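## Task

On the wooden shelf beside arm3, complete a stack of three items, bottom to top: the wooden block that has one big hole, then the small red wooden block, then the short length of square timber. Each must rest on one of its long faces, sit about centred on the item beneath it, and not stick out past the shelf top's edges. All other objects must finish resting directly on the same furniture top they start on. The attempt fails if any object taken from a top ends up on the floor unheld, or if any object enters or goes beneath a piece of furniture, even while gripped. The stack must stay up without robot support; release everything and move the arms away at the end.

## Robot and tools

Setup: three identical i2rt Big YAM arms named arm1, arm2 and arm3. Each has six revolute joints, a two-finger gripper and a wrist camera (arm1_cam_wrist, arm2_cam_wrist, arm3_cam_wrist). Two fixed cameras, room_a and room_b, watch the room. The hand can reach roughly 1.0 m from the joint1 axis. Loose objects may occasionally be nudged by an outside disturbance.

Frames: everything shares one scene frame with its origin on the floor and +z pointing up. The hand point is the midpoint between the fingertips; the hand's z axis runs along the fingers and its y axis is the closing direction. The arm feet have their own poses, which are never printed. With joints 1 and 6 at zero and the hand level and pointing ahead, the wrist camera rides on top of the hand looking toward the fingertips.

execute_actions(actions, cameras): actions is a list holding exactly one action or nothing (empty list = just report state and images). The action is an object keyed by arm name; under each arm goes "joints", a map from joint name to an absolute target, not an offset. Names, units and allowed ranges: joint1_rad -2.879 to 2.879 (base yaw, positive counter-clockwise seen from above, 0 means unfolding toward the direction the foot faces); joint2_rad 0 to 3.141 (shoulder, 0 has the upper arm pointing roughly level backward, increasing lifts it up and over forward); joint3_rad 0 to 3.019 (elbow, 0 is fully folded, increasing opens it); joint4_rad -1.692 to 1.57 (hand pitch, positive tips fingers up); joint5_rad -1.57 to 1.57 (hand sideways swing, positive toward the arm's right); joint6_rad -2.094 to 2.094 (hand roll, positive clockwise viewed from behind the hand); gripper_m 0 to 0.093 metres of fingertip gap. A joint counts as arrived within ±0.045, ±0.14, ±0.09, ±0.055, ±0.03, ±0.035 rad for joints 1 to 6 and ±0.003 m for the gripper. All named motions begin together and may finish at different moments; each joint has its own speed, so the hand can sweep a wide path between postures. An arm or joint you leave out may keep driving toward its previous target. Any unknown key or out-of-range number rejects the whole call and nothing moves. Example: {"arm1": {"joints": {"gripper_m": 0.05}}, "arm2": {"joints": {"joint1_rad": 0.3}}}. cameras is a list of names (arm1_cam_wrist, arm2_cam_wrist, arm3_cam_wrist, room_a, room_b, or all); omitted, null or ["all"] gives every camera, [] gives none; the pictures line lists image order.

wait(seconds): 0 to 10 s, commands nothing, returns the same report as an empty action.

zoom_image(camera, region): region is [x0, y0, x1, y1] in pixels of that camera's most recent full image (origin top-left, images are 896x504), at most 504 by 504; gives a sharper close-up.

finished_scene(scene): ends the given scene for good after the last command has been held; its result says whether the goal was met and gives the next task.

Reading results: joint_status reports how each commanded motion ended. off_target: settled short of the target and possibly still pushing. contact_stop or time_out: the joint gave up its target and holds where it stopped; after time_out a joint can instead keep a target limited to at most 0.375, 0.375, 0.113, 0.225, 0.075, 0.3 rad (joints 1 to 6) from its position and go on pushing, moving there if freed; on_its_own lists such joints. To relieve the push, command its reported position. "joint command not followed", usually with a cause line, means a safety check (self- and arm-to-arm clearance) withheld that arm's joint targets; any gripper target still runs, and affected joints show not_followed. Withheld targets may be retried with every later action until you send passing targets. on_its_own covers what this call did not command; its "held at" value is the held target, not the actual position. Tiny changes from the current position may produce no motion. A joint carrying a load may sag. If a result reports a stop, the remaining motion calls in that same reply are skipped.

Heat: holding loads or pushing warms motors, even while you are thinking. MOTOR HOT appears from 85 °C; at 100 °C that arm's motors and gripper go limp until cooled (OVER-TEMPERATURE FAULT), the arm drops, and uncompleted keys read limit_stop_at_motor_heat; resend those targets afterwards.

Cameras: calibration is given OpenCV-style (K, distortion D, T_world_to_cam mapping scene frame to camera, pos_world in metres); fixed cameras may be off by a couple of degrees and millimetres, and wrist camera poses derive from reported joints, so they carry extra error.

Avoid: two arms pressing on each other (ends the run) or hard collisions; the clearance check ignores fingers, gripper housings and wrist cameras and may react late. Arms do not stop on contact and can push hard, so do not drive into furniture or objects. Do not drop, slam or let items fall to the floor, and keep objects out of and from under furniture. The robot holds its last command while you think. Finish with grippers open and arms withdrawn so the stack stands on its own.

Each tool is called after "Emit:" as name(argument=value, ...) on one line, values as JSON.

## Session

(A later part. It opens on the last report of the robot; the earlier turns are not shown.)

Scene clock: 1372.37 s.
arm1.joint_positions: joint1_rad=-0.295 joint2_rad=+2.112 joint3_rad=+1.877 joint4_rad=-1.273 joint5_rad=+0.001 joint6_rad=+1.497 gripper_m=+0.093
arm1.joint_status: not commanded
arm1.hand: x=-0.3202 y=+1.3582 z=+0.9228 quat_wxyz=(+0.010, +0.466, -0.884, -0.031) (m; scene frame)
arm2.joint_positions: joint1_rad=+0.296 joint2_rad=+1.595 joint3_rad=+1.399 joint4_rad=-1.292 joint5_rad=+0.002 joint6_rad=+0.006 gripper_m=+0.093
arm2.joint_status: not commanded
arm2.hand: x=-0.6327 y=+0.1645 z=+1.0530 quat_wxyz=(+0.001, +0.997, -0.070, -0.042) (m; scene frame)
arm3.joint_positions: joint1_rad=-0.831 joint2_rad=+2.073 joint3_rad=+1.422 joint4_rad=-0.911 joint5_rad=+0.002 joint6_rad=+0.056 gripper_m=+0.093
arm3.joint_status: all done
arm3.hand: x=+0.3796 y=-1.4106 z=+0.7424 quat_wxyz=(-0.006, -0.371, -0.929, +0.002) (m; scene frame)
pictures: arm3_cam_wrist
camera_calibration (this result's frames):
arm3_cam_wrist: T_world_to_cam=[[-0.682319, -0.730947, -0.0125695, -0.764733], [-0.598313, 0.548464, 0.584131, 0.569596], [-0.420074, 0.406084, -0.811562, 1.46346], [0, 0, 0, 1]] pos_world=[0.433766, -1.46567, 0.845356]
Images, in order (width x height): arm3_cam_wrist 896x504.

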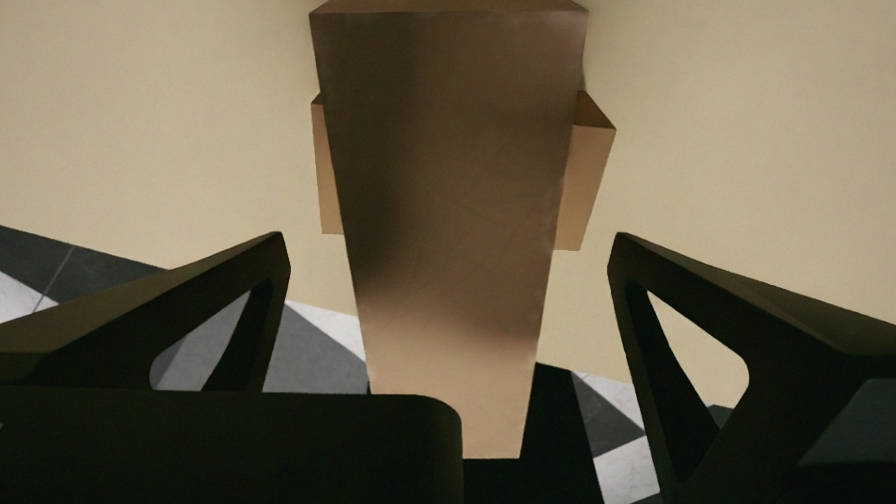

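Emit:
execute_actions(actions=[{"arm3": {"joints": {"gripper_m": 0.034}}}], cameras=["arm3_cam_wrist"])

Scene clock: 1390.97 s.
arm1.joint_positions: joint1_rad=-0.295 joint2_rad=+2.112 joint3_rad=+1.877 joint4_rad=-1.273 joint5_rad=+0.001 joint6_rad=+1.497 gripper_m=+0.093
arm1.joint_status: not commanded
arm1.hand: x=-0.3202 y=+1.3582 z=+0.9228 quat_wxyz=(+0.010, +0.466, -0.884, -0.031) (m; scene frame)
arm2.joint_positions: joint1_rad=+0.296 joint2_rad=+1.595 joint3_rad=+1.399 joint4_rad=-1.292 joint5_rad=+0.002 joint6_rad=+0.006 gripper_m=+0.093
arm2.joint_status: not commanded
arm2.hand: x=-0.6327 y=+0.1645 z=+1.0530 quat_wxyz=(+0.001, +0.997, -0.070, -0.042) (m; scene frame)
arm3.joint_positions: joint1_rad=-0.831 joint2_rad=+2.073 joint3_rad=+1.422 joint4_rad=-0.911 joint5_rad=+0.001 joint6_rad=+0.056 gripper_m=+0.045
arm3.joint_status: gripper_m off_target (ended at +0.045, target +0.034)
arm3.hand: x=+0.3797 y=-1.4105 z=+0.7424 quat_wxyz=(-0.006, -0.371, -0.929, +0.002) (m; scene frame)
pictures: arm3_cam_wrist
camera_calibration (this result's frames):
arm3_cam_wrist: T_world_to_cam=[[-0.682033, -0.731207, -0.0129455, -0.764864], [-0.598668, 0.548065, 0.584142, 0.569158], [-0.420033, 0.406154, -0.811549, 1.46353], [0, 0, 0, 1]] pos_world=[0.433804, -1.46563, 0.845354]
Images, in order (width x height): arm3_cam_wrist 896x504.

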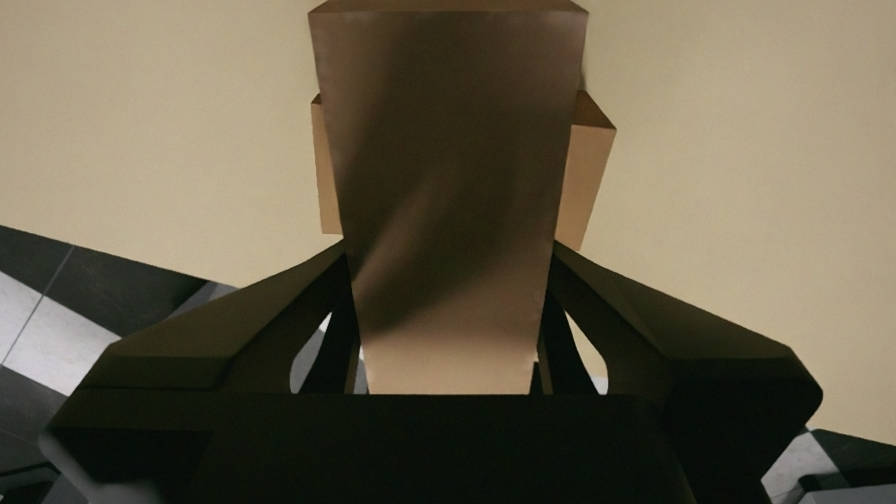

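Emit:
execute_actions(actions=[], cameras=["arm3_cam_wrist"])

Scene clock: 1412.47 s.
arm1.joint_positions: joint1_rad=-0.295 joint2_rad=+2.112 joint3_rad=+1.877 joint4_rad=-1.273 joint5_rad=+0.001 joint6_rad=+1.497 gripper_m=+0.093
arm1.joint_status: not commanded
arm1.hand: x=-0.3202 y=+1.3582 z=+0.9228 quat_wxyz=(+0.010, +0.466, -0.884, -0.031) (m; scene frame)
arm2.joint_positions: joint1_rad=+0.296 joint2_rad=+1.595 joint3_rad=+1.399 joint4_rad=-1.292 joint5_rad=+0.002 joint6_rad=+0.006 gripper_m=+0.093
arm2.joint_status: not commanded
arm2.hand: x=-0.6327 y=+0.1645 z=+1.0530 quat_wxyz=(+0.001, +0.997, -0.070, -0.042) (m; scene frame)
arm3.joint_positions: joint1_rad=-0.831 joint2_rad=+2.073 joint3_rad=+1.422 joint4_rad=-0.911 joint5_rad=+0.001 joint6_rad=+0.056 gripper_m=+0.045
arm3.joint_status: gripper_m off_target (ended at +0.045, target +0.034)
arm3.hand: x=+0.3797 y=-1.4105 z=+0.7424 quat_wxyz=(-0.006, -0.371, -0.929, +0.002) (m; scene frame)
pictures: arm3_cam_wrist
camera_calibration (this result's frames):
arm3_cam_wrist: T_world_to_cam=[[-0.682033, -0.731207, -0.0129455, -0.764864], [-0.598668, 0.548065, 0.584142, 0.569158], [-0.420033, 0.406154, -0.811549, 1.46353], [0, 0, 0, 1]] pos_world=[0.433804, -1.46563, 0.845354]
Images, in order (width x height): arm3_cam_wrist 896x504.

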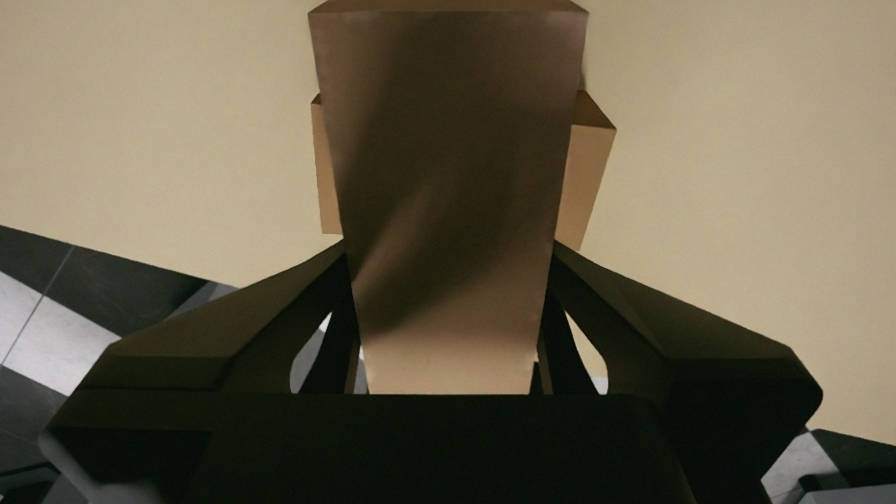

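Emit:
execute_actions(actions=[{"arm3": {"joints": {"joint2_rad": 1.97, "joint4_rad": -0.96, "gripper_m": 0.034}}}], cameras=["arm3_cam_wrist"])

Emit:
execute_actions(actions=[{"arm3": {"joints": {"joint3_rad": 1.388, "joint4_rad": -0.96, "joint2_rad": 1.97, "gripper_m": 0.034}}}], cameras=["arm3_cam_wrist"])

Scene clock: 1423.87 s.
arm1.joint_positions: joint1_rad=-0.295 joint2_rad=+2.112 joint3_rad=+1.877 joint4_rad=-1.273 joint5_rad=+0.001 joint6_rad=+1.497 gripper_m=+0.093
arm1.joint_status: not commanded
arm1.hand: x=-0.3202 y=+1.3582 z=+0.9228 quat_wxyz=(+0.010, +0.466, -0.884, -0.031) (m; scene frame)
arm2.joint_positions: joint1_rad=+0.296 joint2_rad=+1.595 joint3_rad=+1.399 joint4_rad=-1.292 joint5_rad=+0.002 joint6_rad=+0.006 gripper_m=+0.093
arm2.joint_status: not commanded
arm2.hand: x=-0.6327 y=+0.1645 z=+1.0530 quat_wxyz=(+0.001, +0.997, -0.070, -0.042) (m; scene frame)
arm3.joint_positions: joint1_rad=-0.831 joint2_rad=+1.985 joint3_rad=+1.422 joint4_rad=-0.948 joint5_rad=+0.001 joint6_rad=+0.056 gripper_m=+0.045
arm3.joint_status: gripper_m off_target (ended at +0.045, target +0.034); the others done
arm3.hand: x=+0.3828 y=-1.4133 z=+0.7906 quat_wxyz=(-0.031, -0.371, -0.928, +0.010) (m; scene frame)
pictures: arm3_cam_wrist
camera_calibration (this result's frames):
arm3_cam_wrist: T_world_to_cam=[[-0.681566, -0.731597, -0.0152798, -0.763036], [-0.620537, 0.566781, 0.541935, 0.612642], [-0.387818, 0.378846, -0.840282, 1.47692], [0, 0, 0, 1]] pos_world=[0.432882, -1.46499, 0.897355]
Images, in order (width x height): arm3_cam_wrist 896x504.

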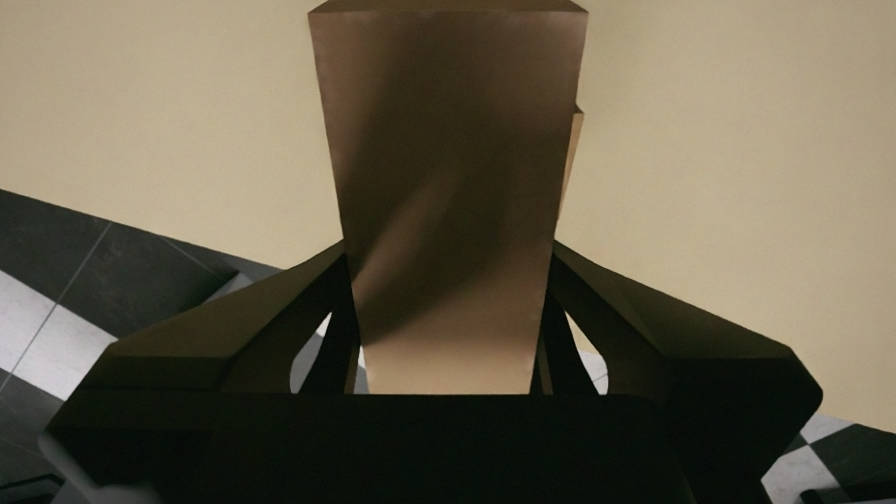

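Scene clock: 1424.57 s.
arm1.joint_positions: joint1_rad=-0.295 joint2_rad=+2.112 joint3_rad=+1.877 joint4_rad=-1.273 joint5_rad=+0.001 joint6_rad=+1.497 gripper_m=+0.093
arm1.joint_status: not commanded
arm1.hand: x=-0.3202 y=+1.3582 z=+0.9228 quat_wxyz=(+0.010, +0.466, -0.884, -0.031) (m; scene frame)
arm2.joint_positions: joint1_rad=+0.296 joint2_rad=+1.595 joint3_rad=+1.399 joint4_rad=-1.292 joint5_rad=+0.002 joint6_rad=+0.006 gripper_m=+0.093
arm2.joint_status: not commanded
arm2.hand: x=-0.6327 y=+0.1645 z=+1.0530 quat_wxyz=(+0.001, +0.997, -0.070, -0.042) (m; scene frame)
arm3.joint_positions: joint1_rad=-0.831 joint2_rad=+1.985 joint3_rad=+1.374 joint4_rad=-0.951 joint5_rad=+0.001 joint6_rad=+0.056 gripper_m=+0.045
arm3.joint_status: gripper_m off_target (ended at +0.045, target +0.034); the others done
arm3.hand: x=+0.3658 y=-1.3988 z=+0.7748 quat_wxyz=(-0.007, -0.371, -0.929, +0.002) (m; scene frame)
pictures: arm3_cam_wrist
camera_calibration (this result's frames):
arm3_cam_wrist: T_world_to_cam=[[-0.682027, -0.731212, -0.0129805, -0.765335], [-0.599006, 0.548355, 0.583523, 0.536471], [-0.419561, 0.405753, -0.811993, 1.47881], [0, 0, 0, 1]] pos_world=[0.41982, -1.45383, 0.877804]
Images, in order (width x height): arm3_cam_wrist 896x504.

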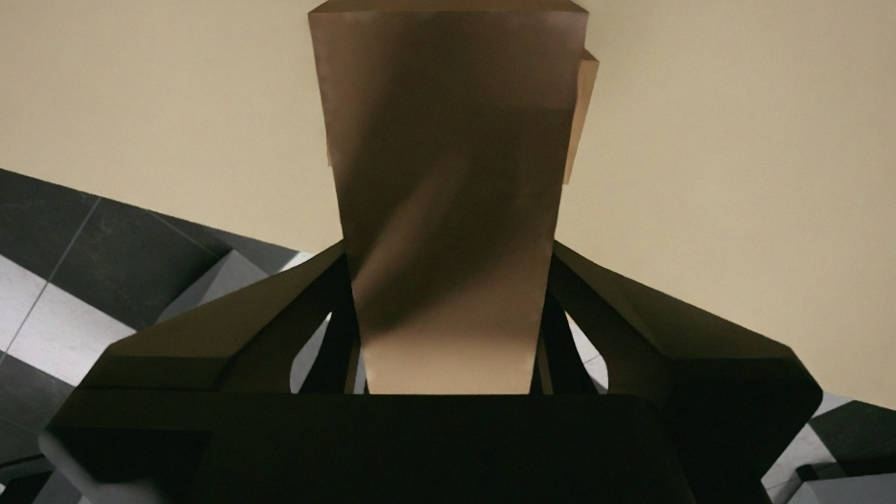

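Emit:
execute_actions(actions=[{"arm3": {"joints": {"joint2_rad": 2.02, "joint4_rad": -0.872, "gripper_m": 0.034}}}], cameras=["arm3_cam_wrist"])

Scene clock: 1439.87 s.
arm1.joint_positions: joint1_rad=-0.295 joint2_rad=+2.112 joint3_rad=+1.877 joint4_rad=-1.273 joint5_rad=+0.001 joint6_rad=+1.497 gripper_m=+0.093
arm1.joint_status: not commanded
arm1.hand: x=-0.3202 y=+1.3582 z=+0.9228 quat_wxyz=(+0.010, +0.466, -0.884, -0.031) (m; scene frame)
arm2.joint_positions: joint1_rad=+0.296 joint2_rad=+1.595 joint3_rad=+1.399 joint4_rad=-1.292 joint5_rad=+0.002 joint6_rad=+0.006 gripper_m=+0.093
arm2.joint_status: not commanded
arm2.hand: x=-0.6327 y=+0.1645 z=+1.0530 quat_wxyz=(+0.001, +0.997, -0.070, -0.042) (m; scene frame)
arm3.joint_positions: joint1_rad=-0.831 joint2_rad=+2.036 joint3_rad=+1.374 joint4_rad=-0.887 joint5_rad=+0.001 joint6_rad=+0.056 gripper_m=+0.045
arm3.joint_status: gripper_m off_target (ended at +0.045, target +0.034); the others done
arm3.hand: x=+0.3716 y=-1.4037 z=+0.7478 quat_wxyz=(-0.013, -0.371, -0.929, +0.004) (m; scene frame)
pictures: arm3_cam_wrist
camera_calibration (this result's frames):
arm3_cam_wrist: T_world_to_cam=[[-0.68192, -0.731301, -0.0135581, -0.765008], [-0.604538, 0.553088, 0.57326, 0.574814], [-0.411727, 0.399114, -0.819261, 1.45455], [0, 0, 0, 1]] pos_world=[0.424699, -1.4579, 0.851763]
Images, in order (width x height): arm3_cam_wrist 896x504.

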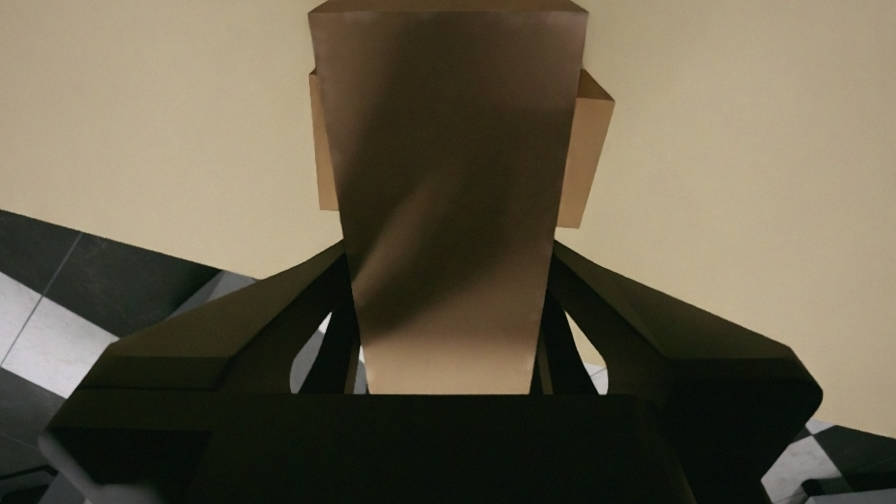

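Emit:
execute_actions(actions=[{"arm3": {"joints": {"joint2_rad": 2.034, "gripper_m": 0.034}}}], cameras=["arm3_cam_wrist"])

Scene clock: 1446.40 s.
arm1.joint_positions: joint1_rad=-0.295 joint2_rad=+2.112 joint3_rad=+1.877 joint4_rad=-1.273 joint5_rad=+0.001 joint6_rad=+1.497 gripper_m=+0.093
arm1.joint_status: not commanded
arm1.hand: x=-0.3202 y=+1.3582 z=+0.9228 quat_wxyz=(+0.010, +0.466, -0.884, -0.031) (m; scene frame)
arm2.joint_positions: joint1_rad=+0.296 joint2_rad=+1.595 joint3_rad=+1.399 joint4_rad=-1.292 joint5_rad=+0.002 joint6_rad=+0.006 gripper_m=+0.093
arm2.joint_status: not commanded
arm2.hand: x=-0.6327 y=+0.1645 z=+1.0530 quat_wxyz=(+0.001, +0.997, -0.070, -0.042) (m; scene frame)
arm3.joint_positions: joint1_rad=-0.831 joint2_rad=+2.036 joint3_rad=+1.374 joint4_rad=-0.887 joint5_rad=+0.001 joint6_rad=+0.056 gripper_m=+0.045
arm3.joint_status: gripper_m off_target (ended at +0.045, target +0.034); the others done
arm3.hand: x=+0.3716 y=-1.4036 z=+0.7476 quat_wxyz=(-0.013, -0.371, -0.929, +0.004) (m; scene frame)
pictures: arm3_cam_wrist
camera_calibration (this result's frames):
arm3_cam_wrist: T_world_to_cam=[[-0.681923, -0.731299, -0.0135406, -0.765021], [-0.604372, 0.552946, 0.573573, 0.574383], [-0.411966, 0.399316, -0.819043, 1.45455], [0, 0, 0, 1]] pos_world=[0.42468, -1.45789, 0.851529]
Images, in order (width x height): arm3_cam_wrist 896x504.

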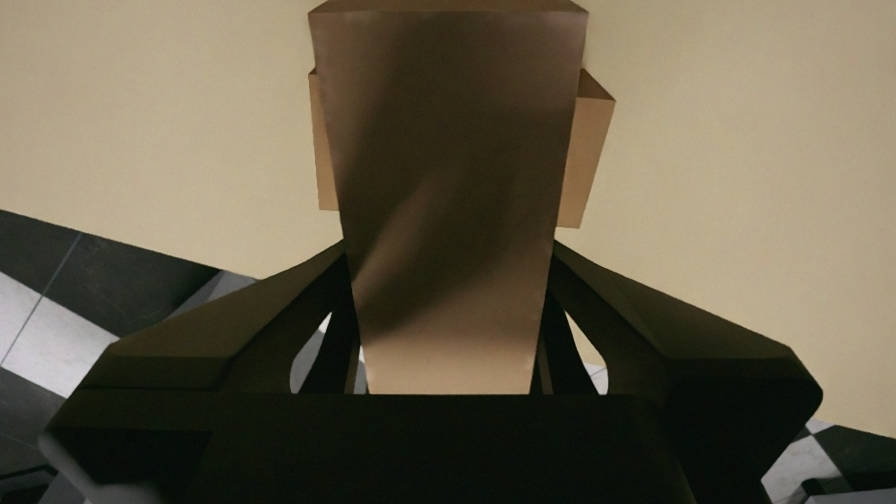

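Emit:
execute_actions(actions=[{"arm3": {"joints": {"joint2_rad": 2.05, "gripper_m": 0.034}}}], cameras=["arm3_cam_wrist"])

Scene clock: 1453.37 s.
arm1.joint_positions: joint1_rad=-0.295 joint2_rad=+2.112 joint3_rad=+1.877 joint4_rad=-1.273 joint5_rad=+0.001 joint6_rad=+1.497 gripper_m=+0.093
arm1.joint_status: not commanded
arm1.hand: x=-0.3202 y=+1.3582 z=+0.9228 quat_wxyz=(+0.010, +0.466, -0.884, -0.031) (m; scene frame)
arm2.joint_positions: joint1_rad=+0.296 joint2_rad=+1.595 joint3_rad=+1.399 joint4_rad=-1.292 joint5_rad=+0.002 joint6_rad=+0.006 gripper_m=+0.093
arm2.joint_status: not commanded
arm2.hand: x=-0.6327 y=+0.1645 z=+1.0530 quat_wxyz=(+0.001, +0.997, -0.070, -0.042) (m; scene frame)
arm3.joint_positions: joint1_rad=-0.831 joint2_rad=+2.047 joint3_rad=+1.374 joint4_rad=-0.884 joint5_rad=+0.001 joint6_rad=+0.056 gripper_m=+0.045
arm3.joint_status: gripper_m off_target (ended at +0.045, target +0.034); the others done
arm3.hand: x=+0.3706 y=-1.4028 z=+0.7417 quat_wxyz=(-0.009, -0.371, -0.929, +0.002) (m; scene frame)
pictures: arm3_cam_wrist
camera_calibration (this result's frames):
arm3_cam_wrist: T_world_to_cam=[[-0.681995, -0.731239, -0.0131557, -0.765321], [-0.600693, 0.549798, 0.580423, 0.565892], [-0.417194, 0.403748, -0.814209, 1.45354], [0, 0, 0, 1]] pos_world=[0.424392, -1.45762, 0.844962]
Images, in order (width x height): arm3_cam_wrist 896x504.

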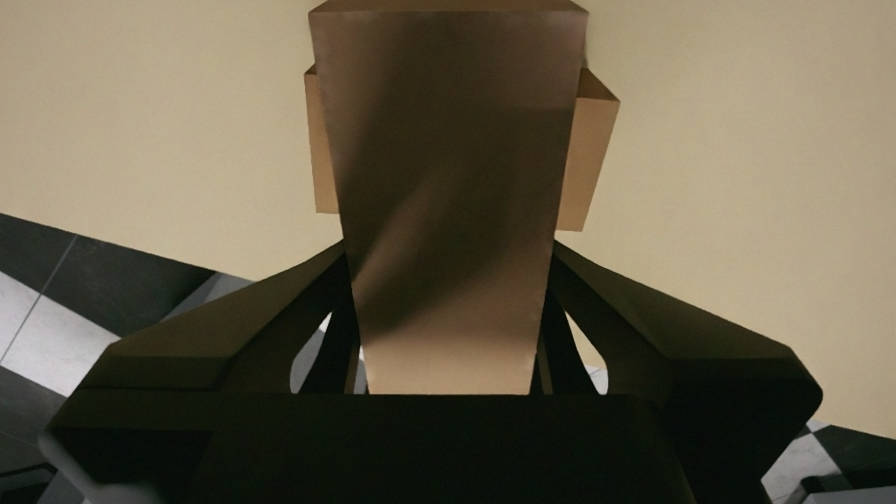

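Emit:
execute_actions(actions=[{"arm3": {"joints": {"joint2_rad": 2.04, "gripper_m": 0.093}}}], cameras=["arm3_cam_wrist"])

Emit:
execute_actions(actions=[{"arm3": {"joints": {"joint2_rad": 1.62, "joint4_rad": -1.03}}}], cameras=["arm3_cam_wrist", "room_b"])

Scene clock: 1459.67 s.
arm1.joint_positions: joint1_rad=-0.295 joint2_rad=+2.112 joint3_rad=+1.877 joint4_rad=-1.273 joint5_rad=+0.001 joint6_rad=+1.497 gripper_m=+0.093
arm1.joint_status: not commanded
arm1.hand: x=-0.3202 y=+1.3582 z=+0.9228 quat_wxyz=(+0.010, +0.466, -0.884, -0.031) (m; scene frame)
arm2.joint_positions: joint1_rad=+0.296 joint2_rad=+1.595 joint3_rad=+1.399 joint4_rad=-1.292 joint5_rad=+0.002 joint6_rad=+0.006 gripper_m=+0.093
arm2.joint_status: not commanded
arm2.hand: x=-0.6327 y=+0.1645 z=+1.0530 quat_wxyz=(+0.001, +0.997, -0.070, -0.042) (m; scene frame)
arm3.joint_positions: joint1_rad=-0.831 joint2_rad=+2.047 joint3_rad=+1.374 joint4_rad=-0.884 joint5_rad=+0.001 joint6_rad=+0.056 gripper_m=+0.093
arm3.joint_status: all done
arm3.hand: x=+0.3706 y=-1.4028 z=+0.7417 quat_wxyz=(-0.009, -0.371, -0.929, +0.002) (m; scene frame)
pictures: arm3_cam_wrist
camera_calibration (this result's frames):
arm3_cam_wrist: T_world_to_cam=[[-0.681995, -0.731239, -0.0131557, -0.765321], [-0.600693, 0.549798, 0.580423, 0.565892], [-0.417194, 0.403748, -0.814209, 1.45354], [0, 0, 0, 1]] pos_world=[0.424392, -1.45762, 0.844962]
Images, in order (width x height): arm3_cam_wrist 896x504.

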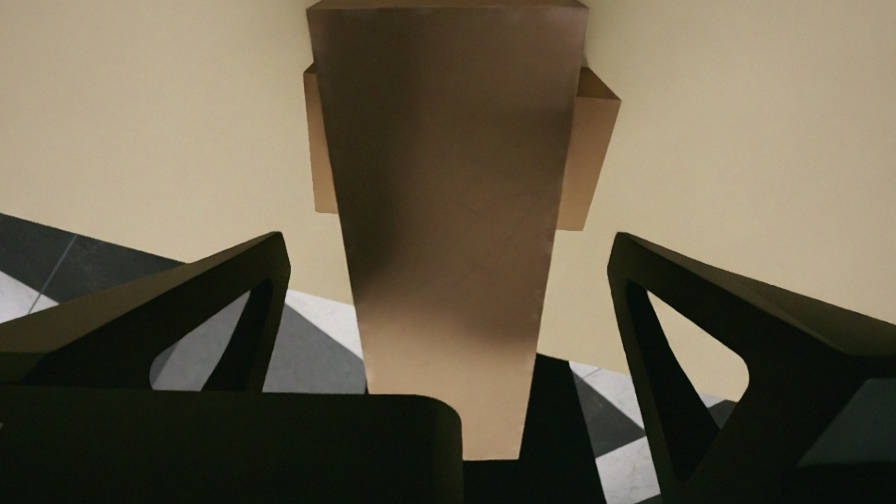

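Scene clock: 1461.13 s.
arm1.joint_positions: joint1_rad=-0.295 joint2_rad=+2.112 joint3_rad=+1.877 joint4_rad=-1.273 joint5_rad=+0.001 joint6_rad=+1.497 gripper_m=+0.093
arm1.joint_status: not commanded
arm1.hand: x=-0.3202 y=+1.3582 z=+0.9228 quat_wxyz=(+0.010, +0.466, -0.884, -0.031) (m; scene frame)
arm2.joint_positions: joint1_rad=+0.296 joint2_rad=+1.595 joint3_rad=+1.399 joint4_rad=-1.292 joint5_rad=+0.002 joint6_rad=+0.006 gripper_m=+0.093
arm2.joint_status: not commanded
arm2.hand: x=-0.6327 y=+0.1645 z=+1.0530 quat_wxyz=(+0.001, +0.997, -0.070, -0.042) (m; scene frame)
arm3.joint_positions: joint1_rad=-0.831 joint2_rad=+1.630 joint3_rad=+1.368 joint4_rad=-1.019 joint5_rad=+0.001 joint6_rad=+0.056 gripper_m=+0.093
arm3.joint_status: all done
arm3.hand: x=+0.3647 y=-1.3984 z=+0.9601 quat_wxyz=(-0.140, -0.367, -0.918, +0.047) (m; scene frame)
pictures: arm3_cam_wrist, room_b
camera_calibration (this result's frames):
arm3_cam_wrist: T_world_to_cam=[[-0.678349, -0.734303, -0.0253228, -0.757197], [-0.697805, 0.633077, 0.335084, 0.820583], [-0.230022, 0.244975, -0.941848, 1.45942], [0, 0, 0, 1]] pos_world=[0.394663, -1.43303, 1.08042]
Images, in order (width x height): arm3_cam_wrist 896x504, room_b 896x504.

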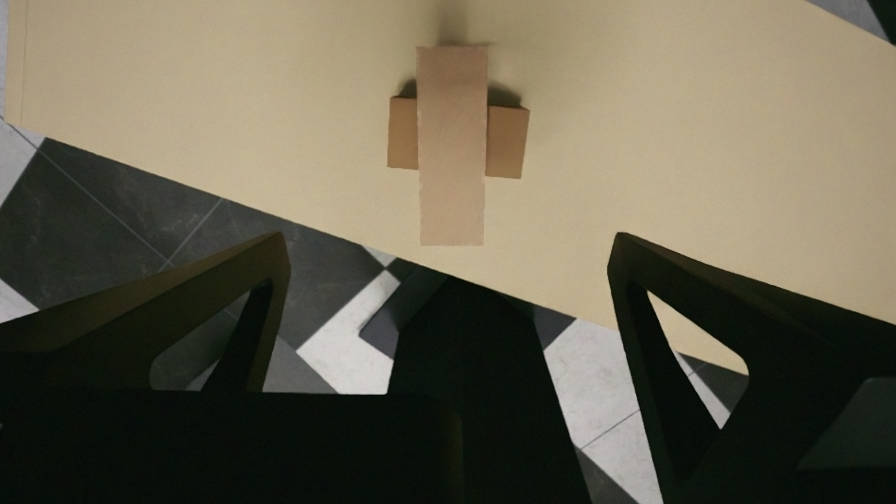

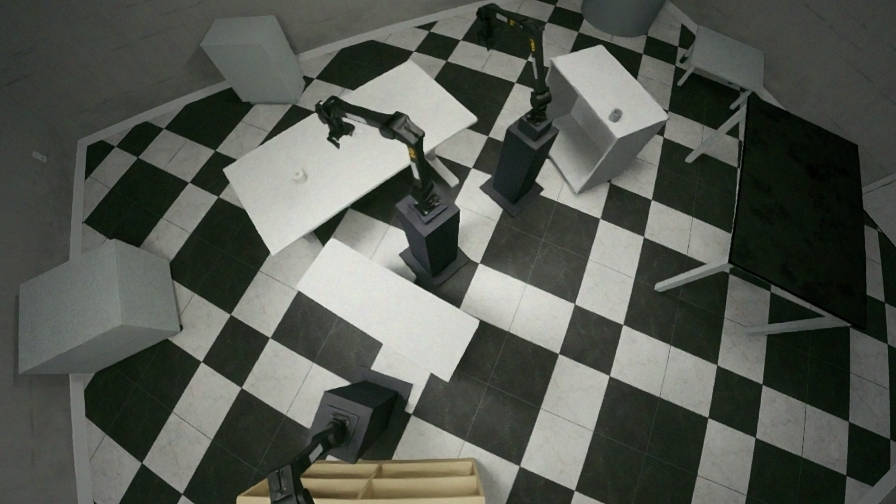

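Emit:
execute_actions(actions=[{"arm3": {"joints": {"joint1_rad": -0.1, "joint2_rad": 1.4}}}], cameras=["room_a", "room_b"])

Scene clock: 1504.97 s.
arm1.joint_positions: joint1_rad=-0.295 joint2_rad=+2.112 joint3_rad=+1.877 joint4_rad=-1.273 joint5_rad=+0.001 joint6_rad=+1.497 gripper_m=+0.093
arm1.joint_status: not commanded
arm1.hand: x=-0.3202 y=+1.3582 z=+0.9228 quat_wxyz=(+0.010, +0.466, -0.884, -0.031) (m; scene frame)
arm2.joint_positions: joint1_rad=+0.296 joint2_rad=+1.595 joint3_rad=+1.399 joint4_rad=-1.292 joint5_rad=+0.002 joint6_rad=+0.006 gripper_m=+0.093
arm2.joint_status: not commanded
arm2.hand: x=-0.6327 y=+0.1645 z=+1.0530 quat_wxyz=(+0.001, +0.997, -0.070, -0.042) (m; scene frame)
arm3.joint_positions: joint1_rad=-0.098 joint2_rad=+1.404 joint3_rad=+1.368 joint4_rad=-1.019 joint5_rad=-0.001 joint6_rad=+0.055 gripper_m=+0.093
arm3.joint_status: all done
arm3.hand: x=+0.4733 y=-1.0258 z=+1.0779 quat_wxyz=(-0.258, -0.013, -0.966, -0.010) (m; scene frame)
pictures: room_a, room_b
Images, in order (width x height): room_a 896x504, room_b 896x504.

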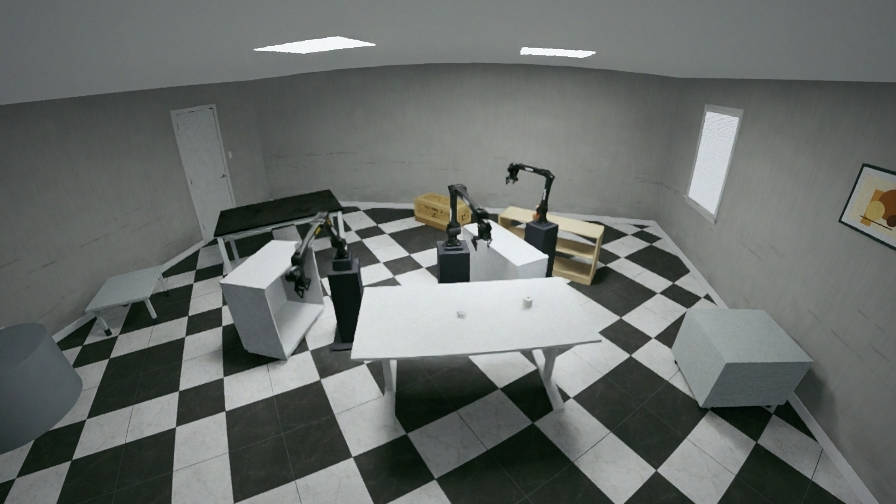

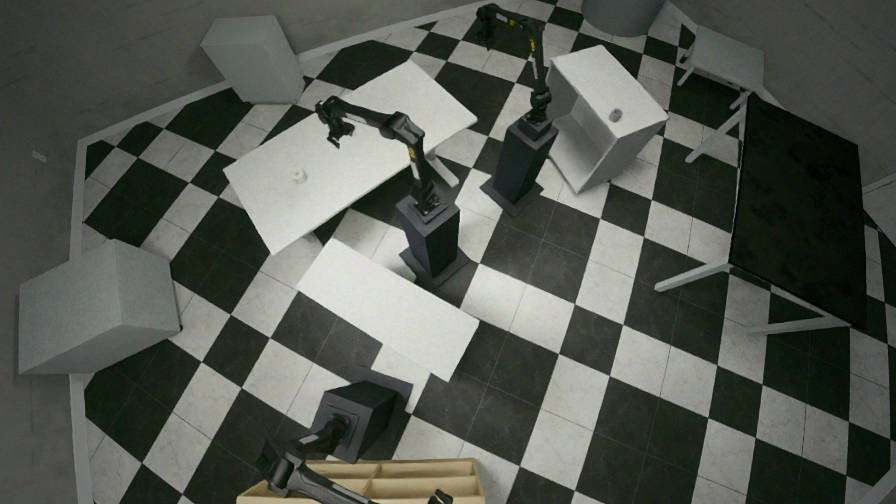

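Emit:
zoom_image(camera="room_a", region=[490, 180, 620, 260])

Region (490, 180, 620, 260) of room_a's 896x504 image, scaled by 3.877, with more detail than that image has; it fills the top 310 rows of this view, and the rest is white.

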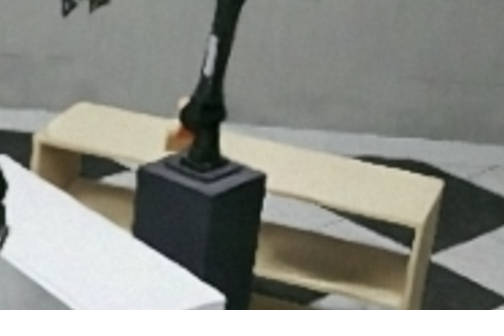

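Emit:
finished_scene(scene=1)

The scene is finished: the task was done.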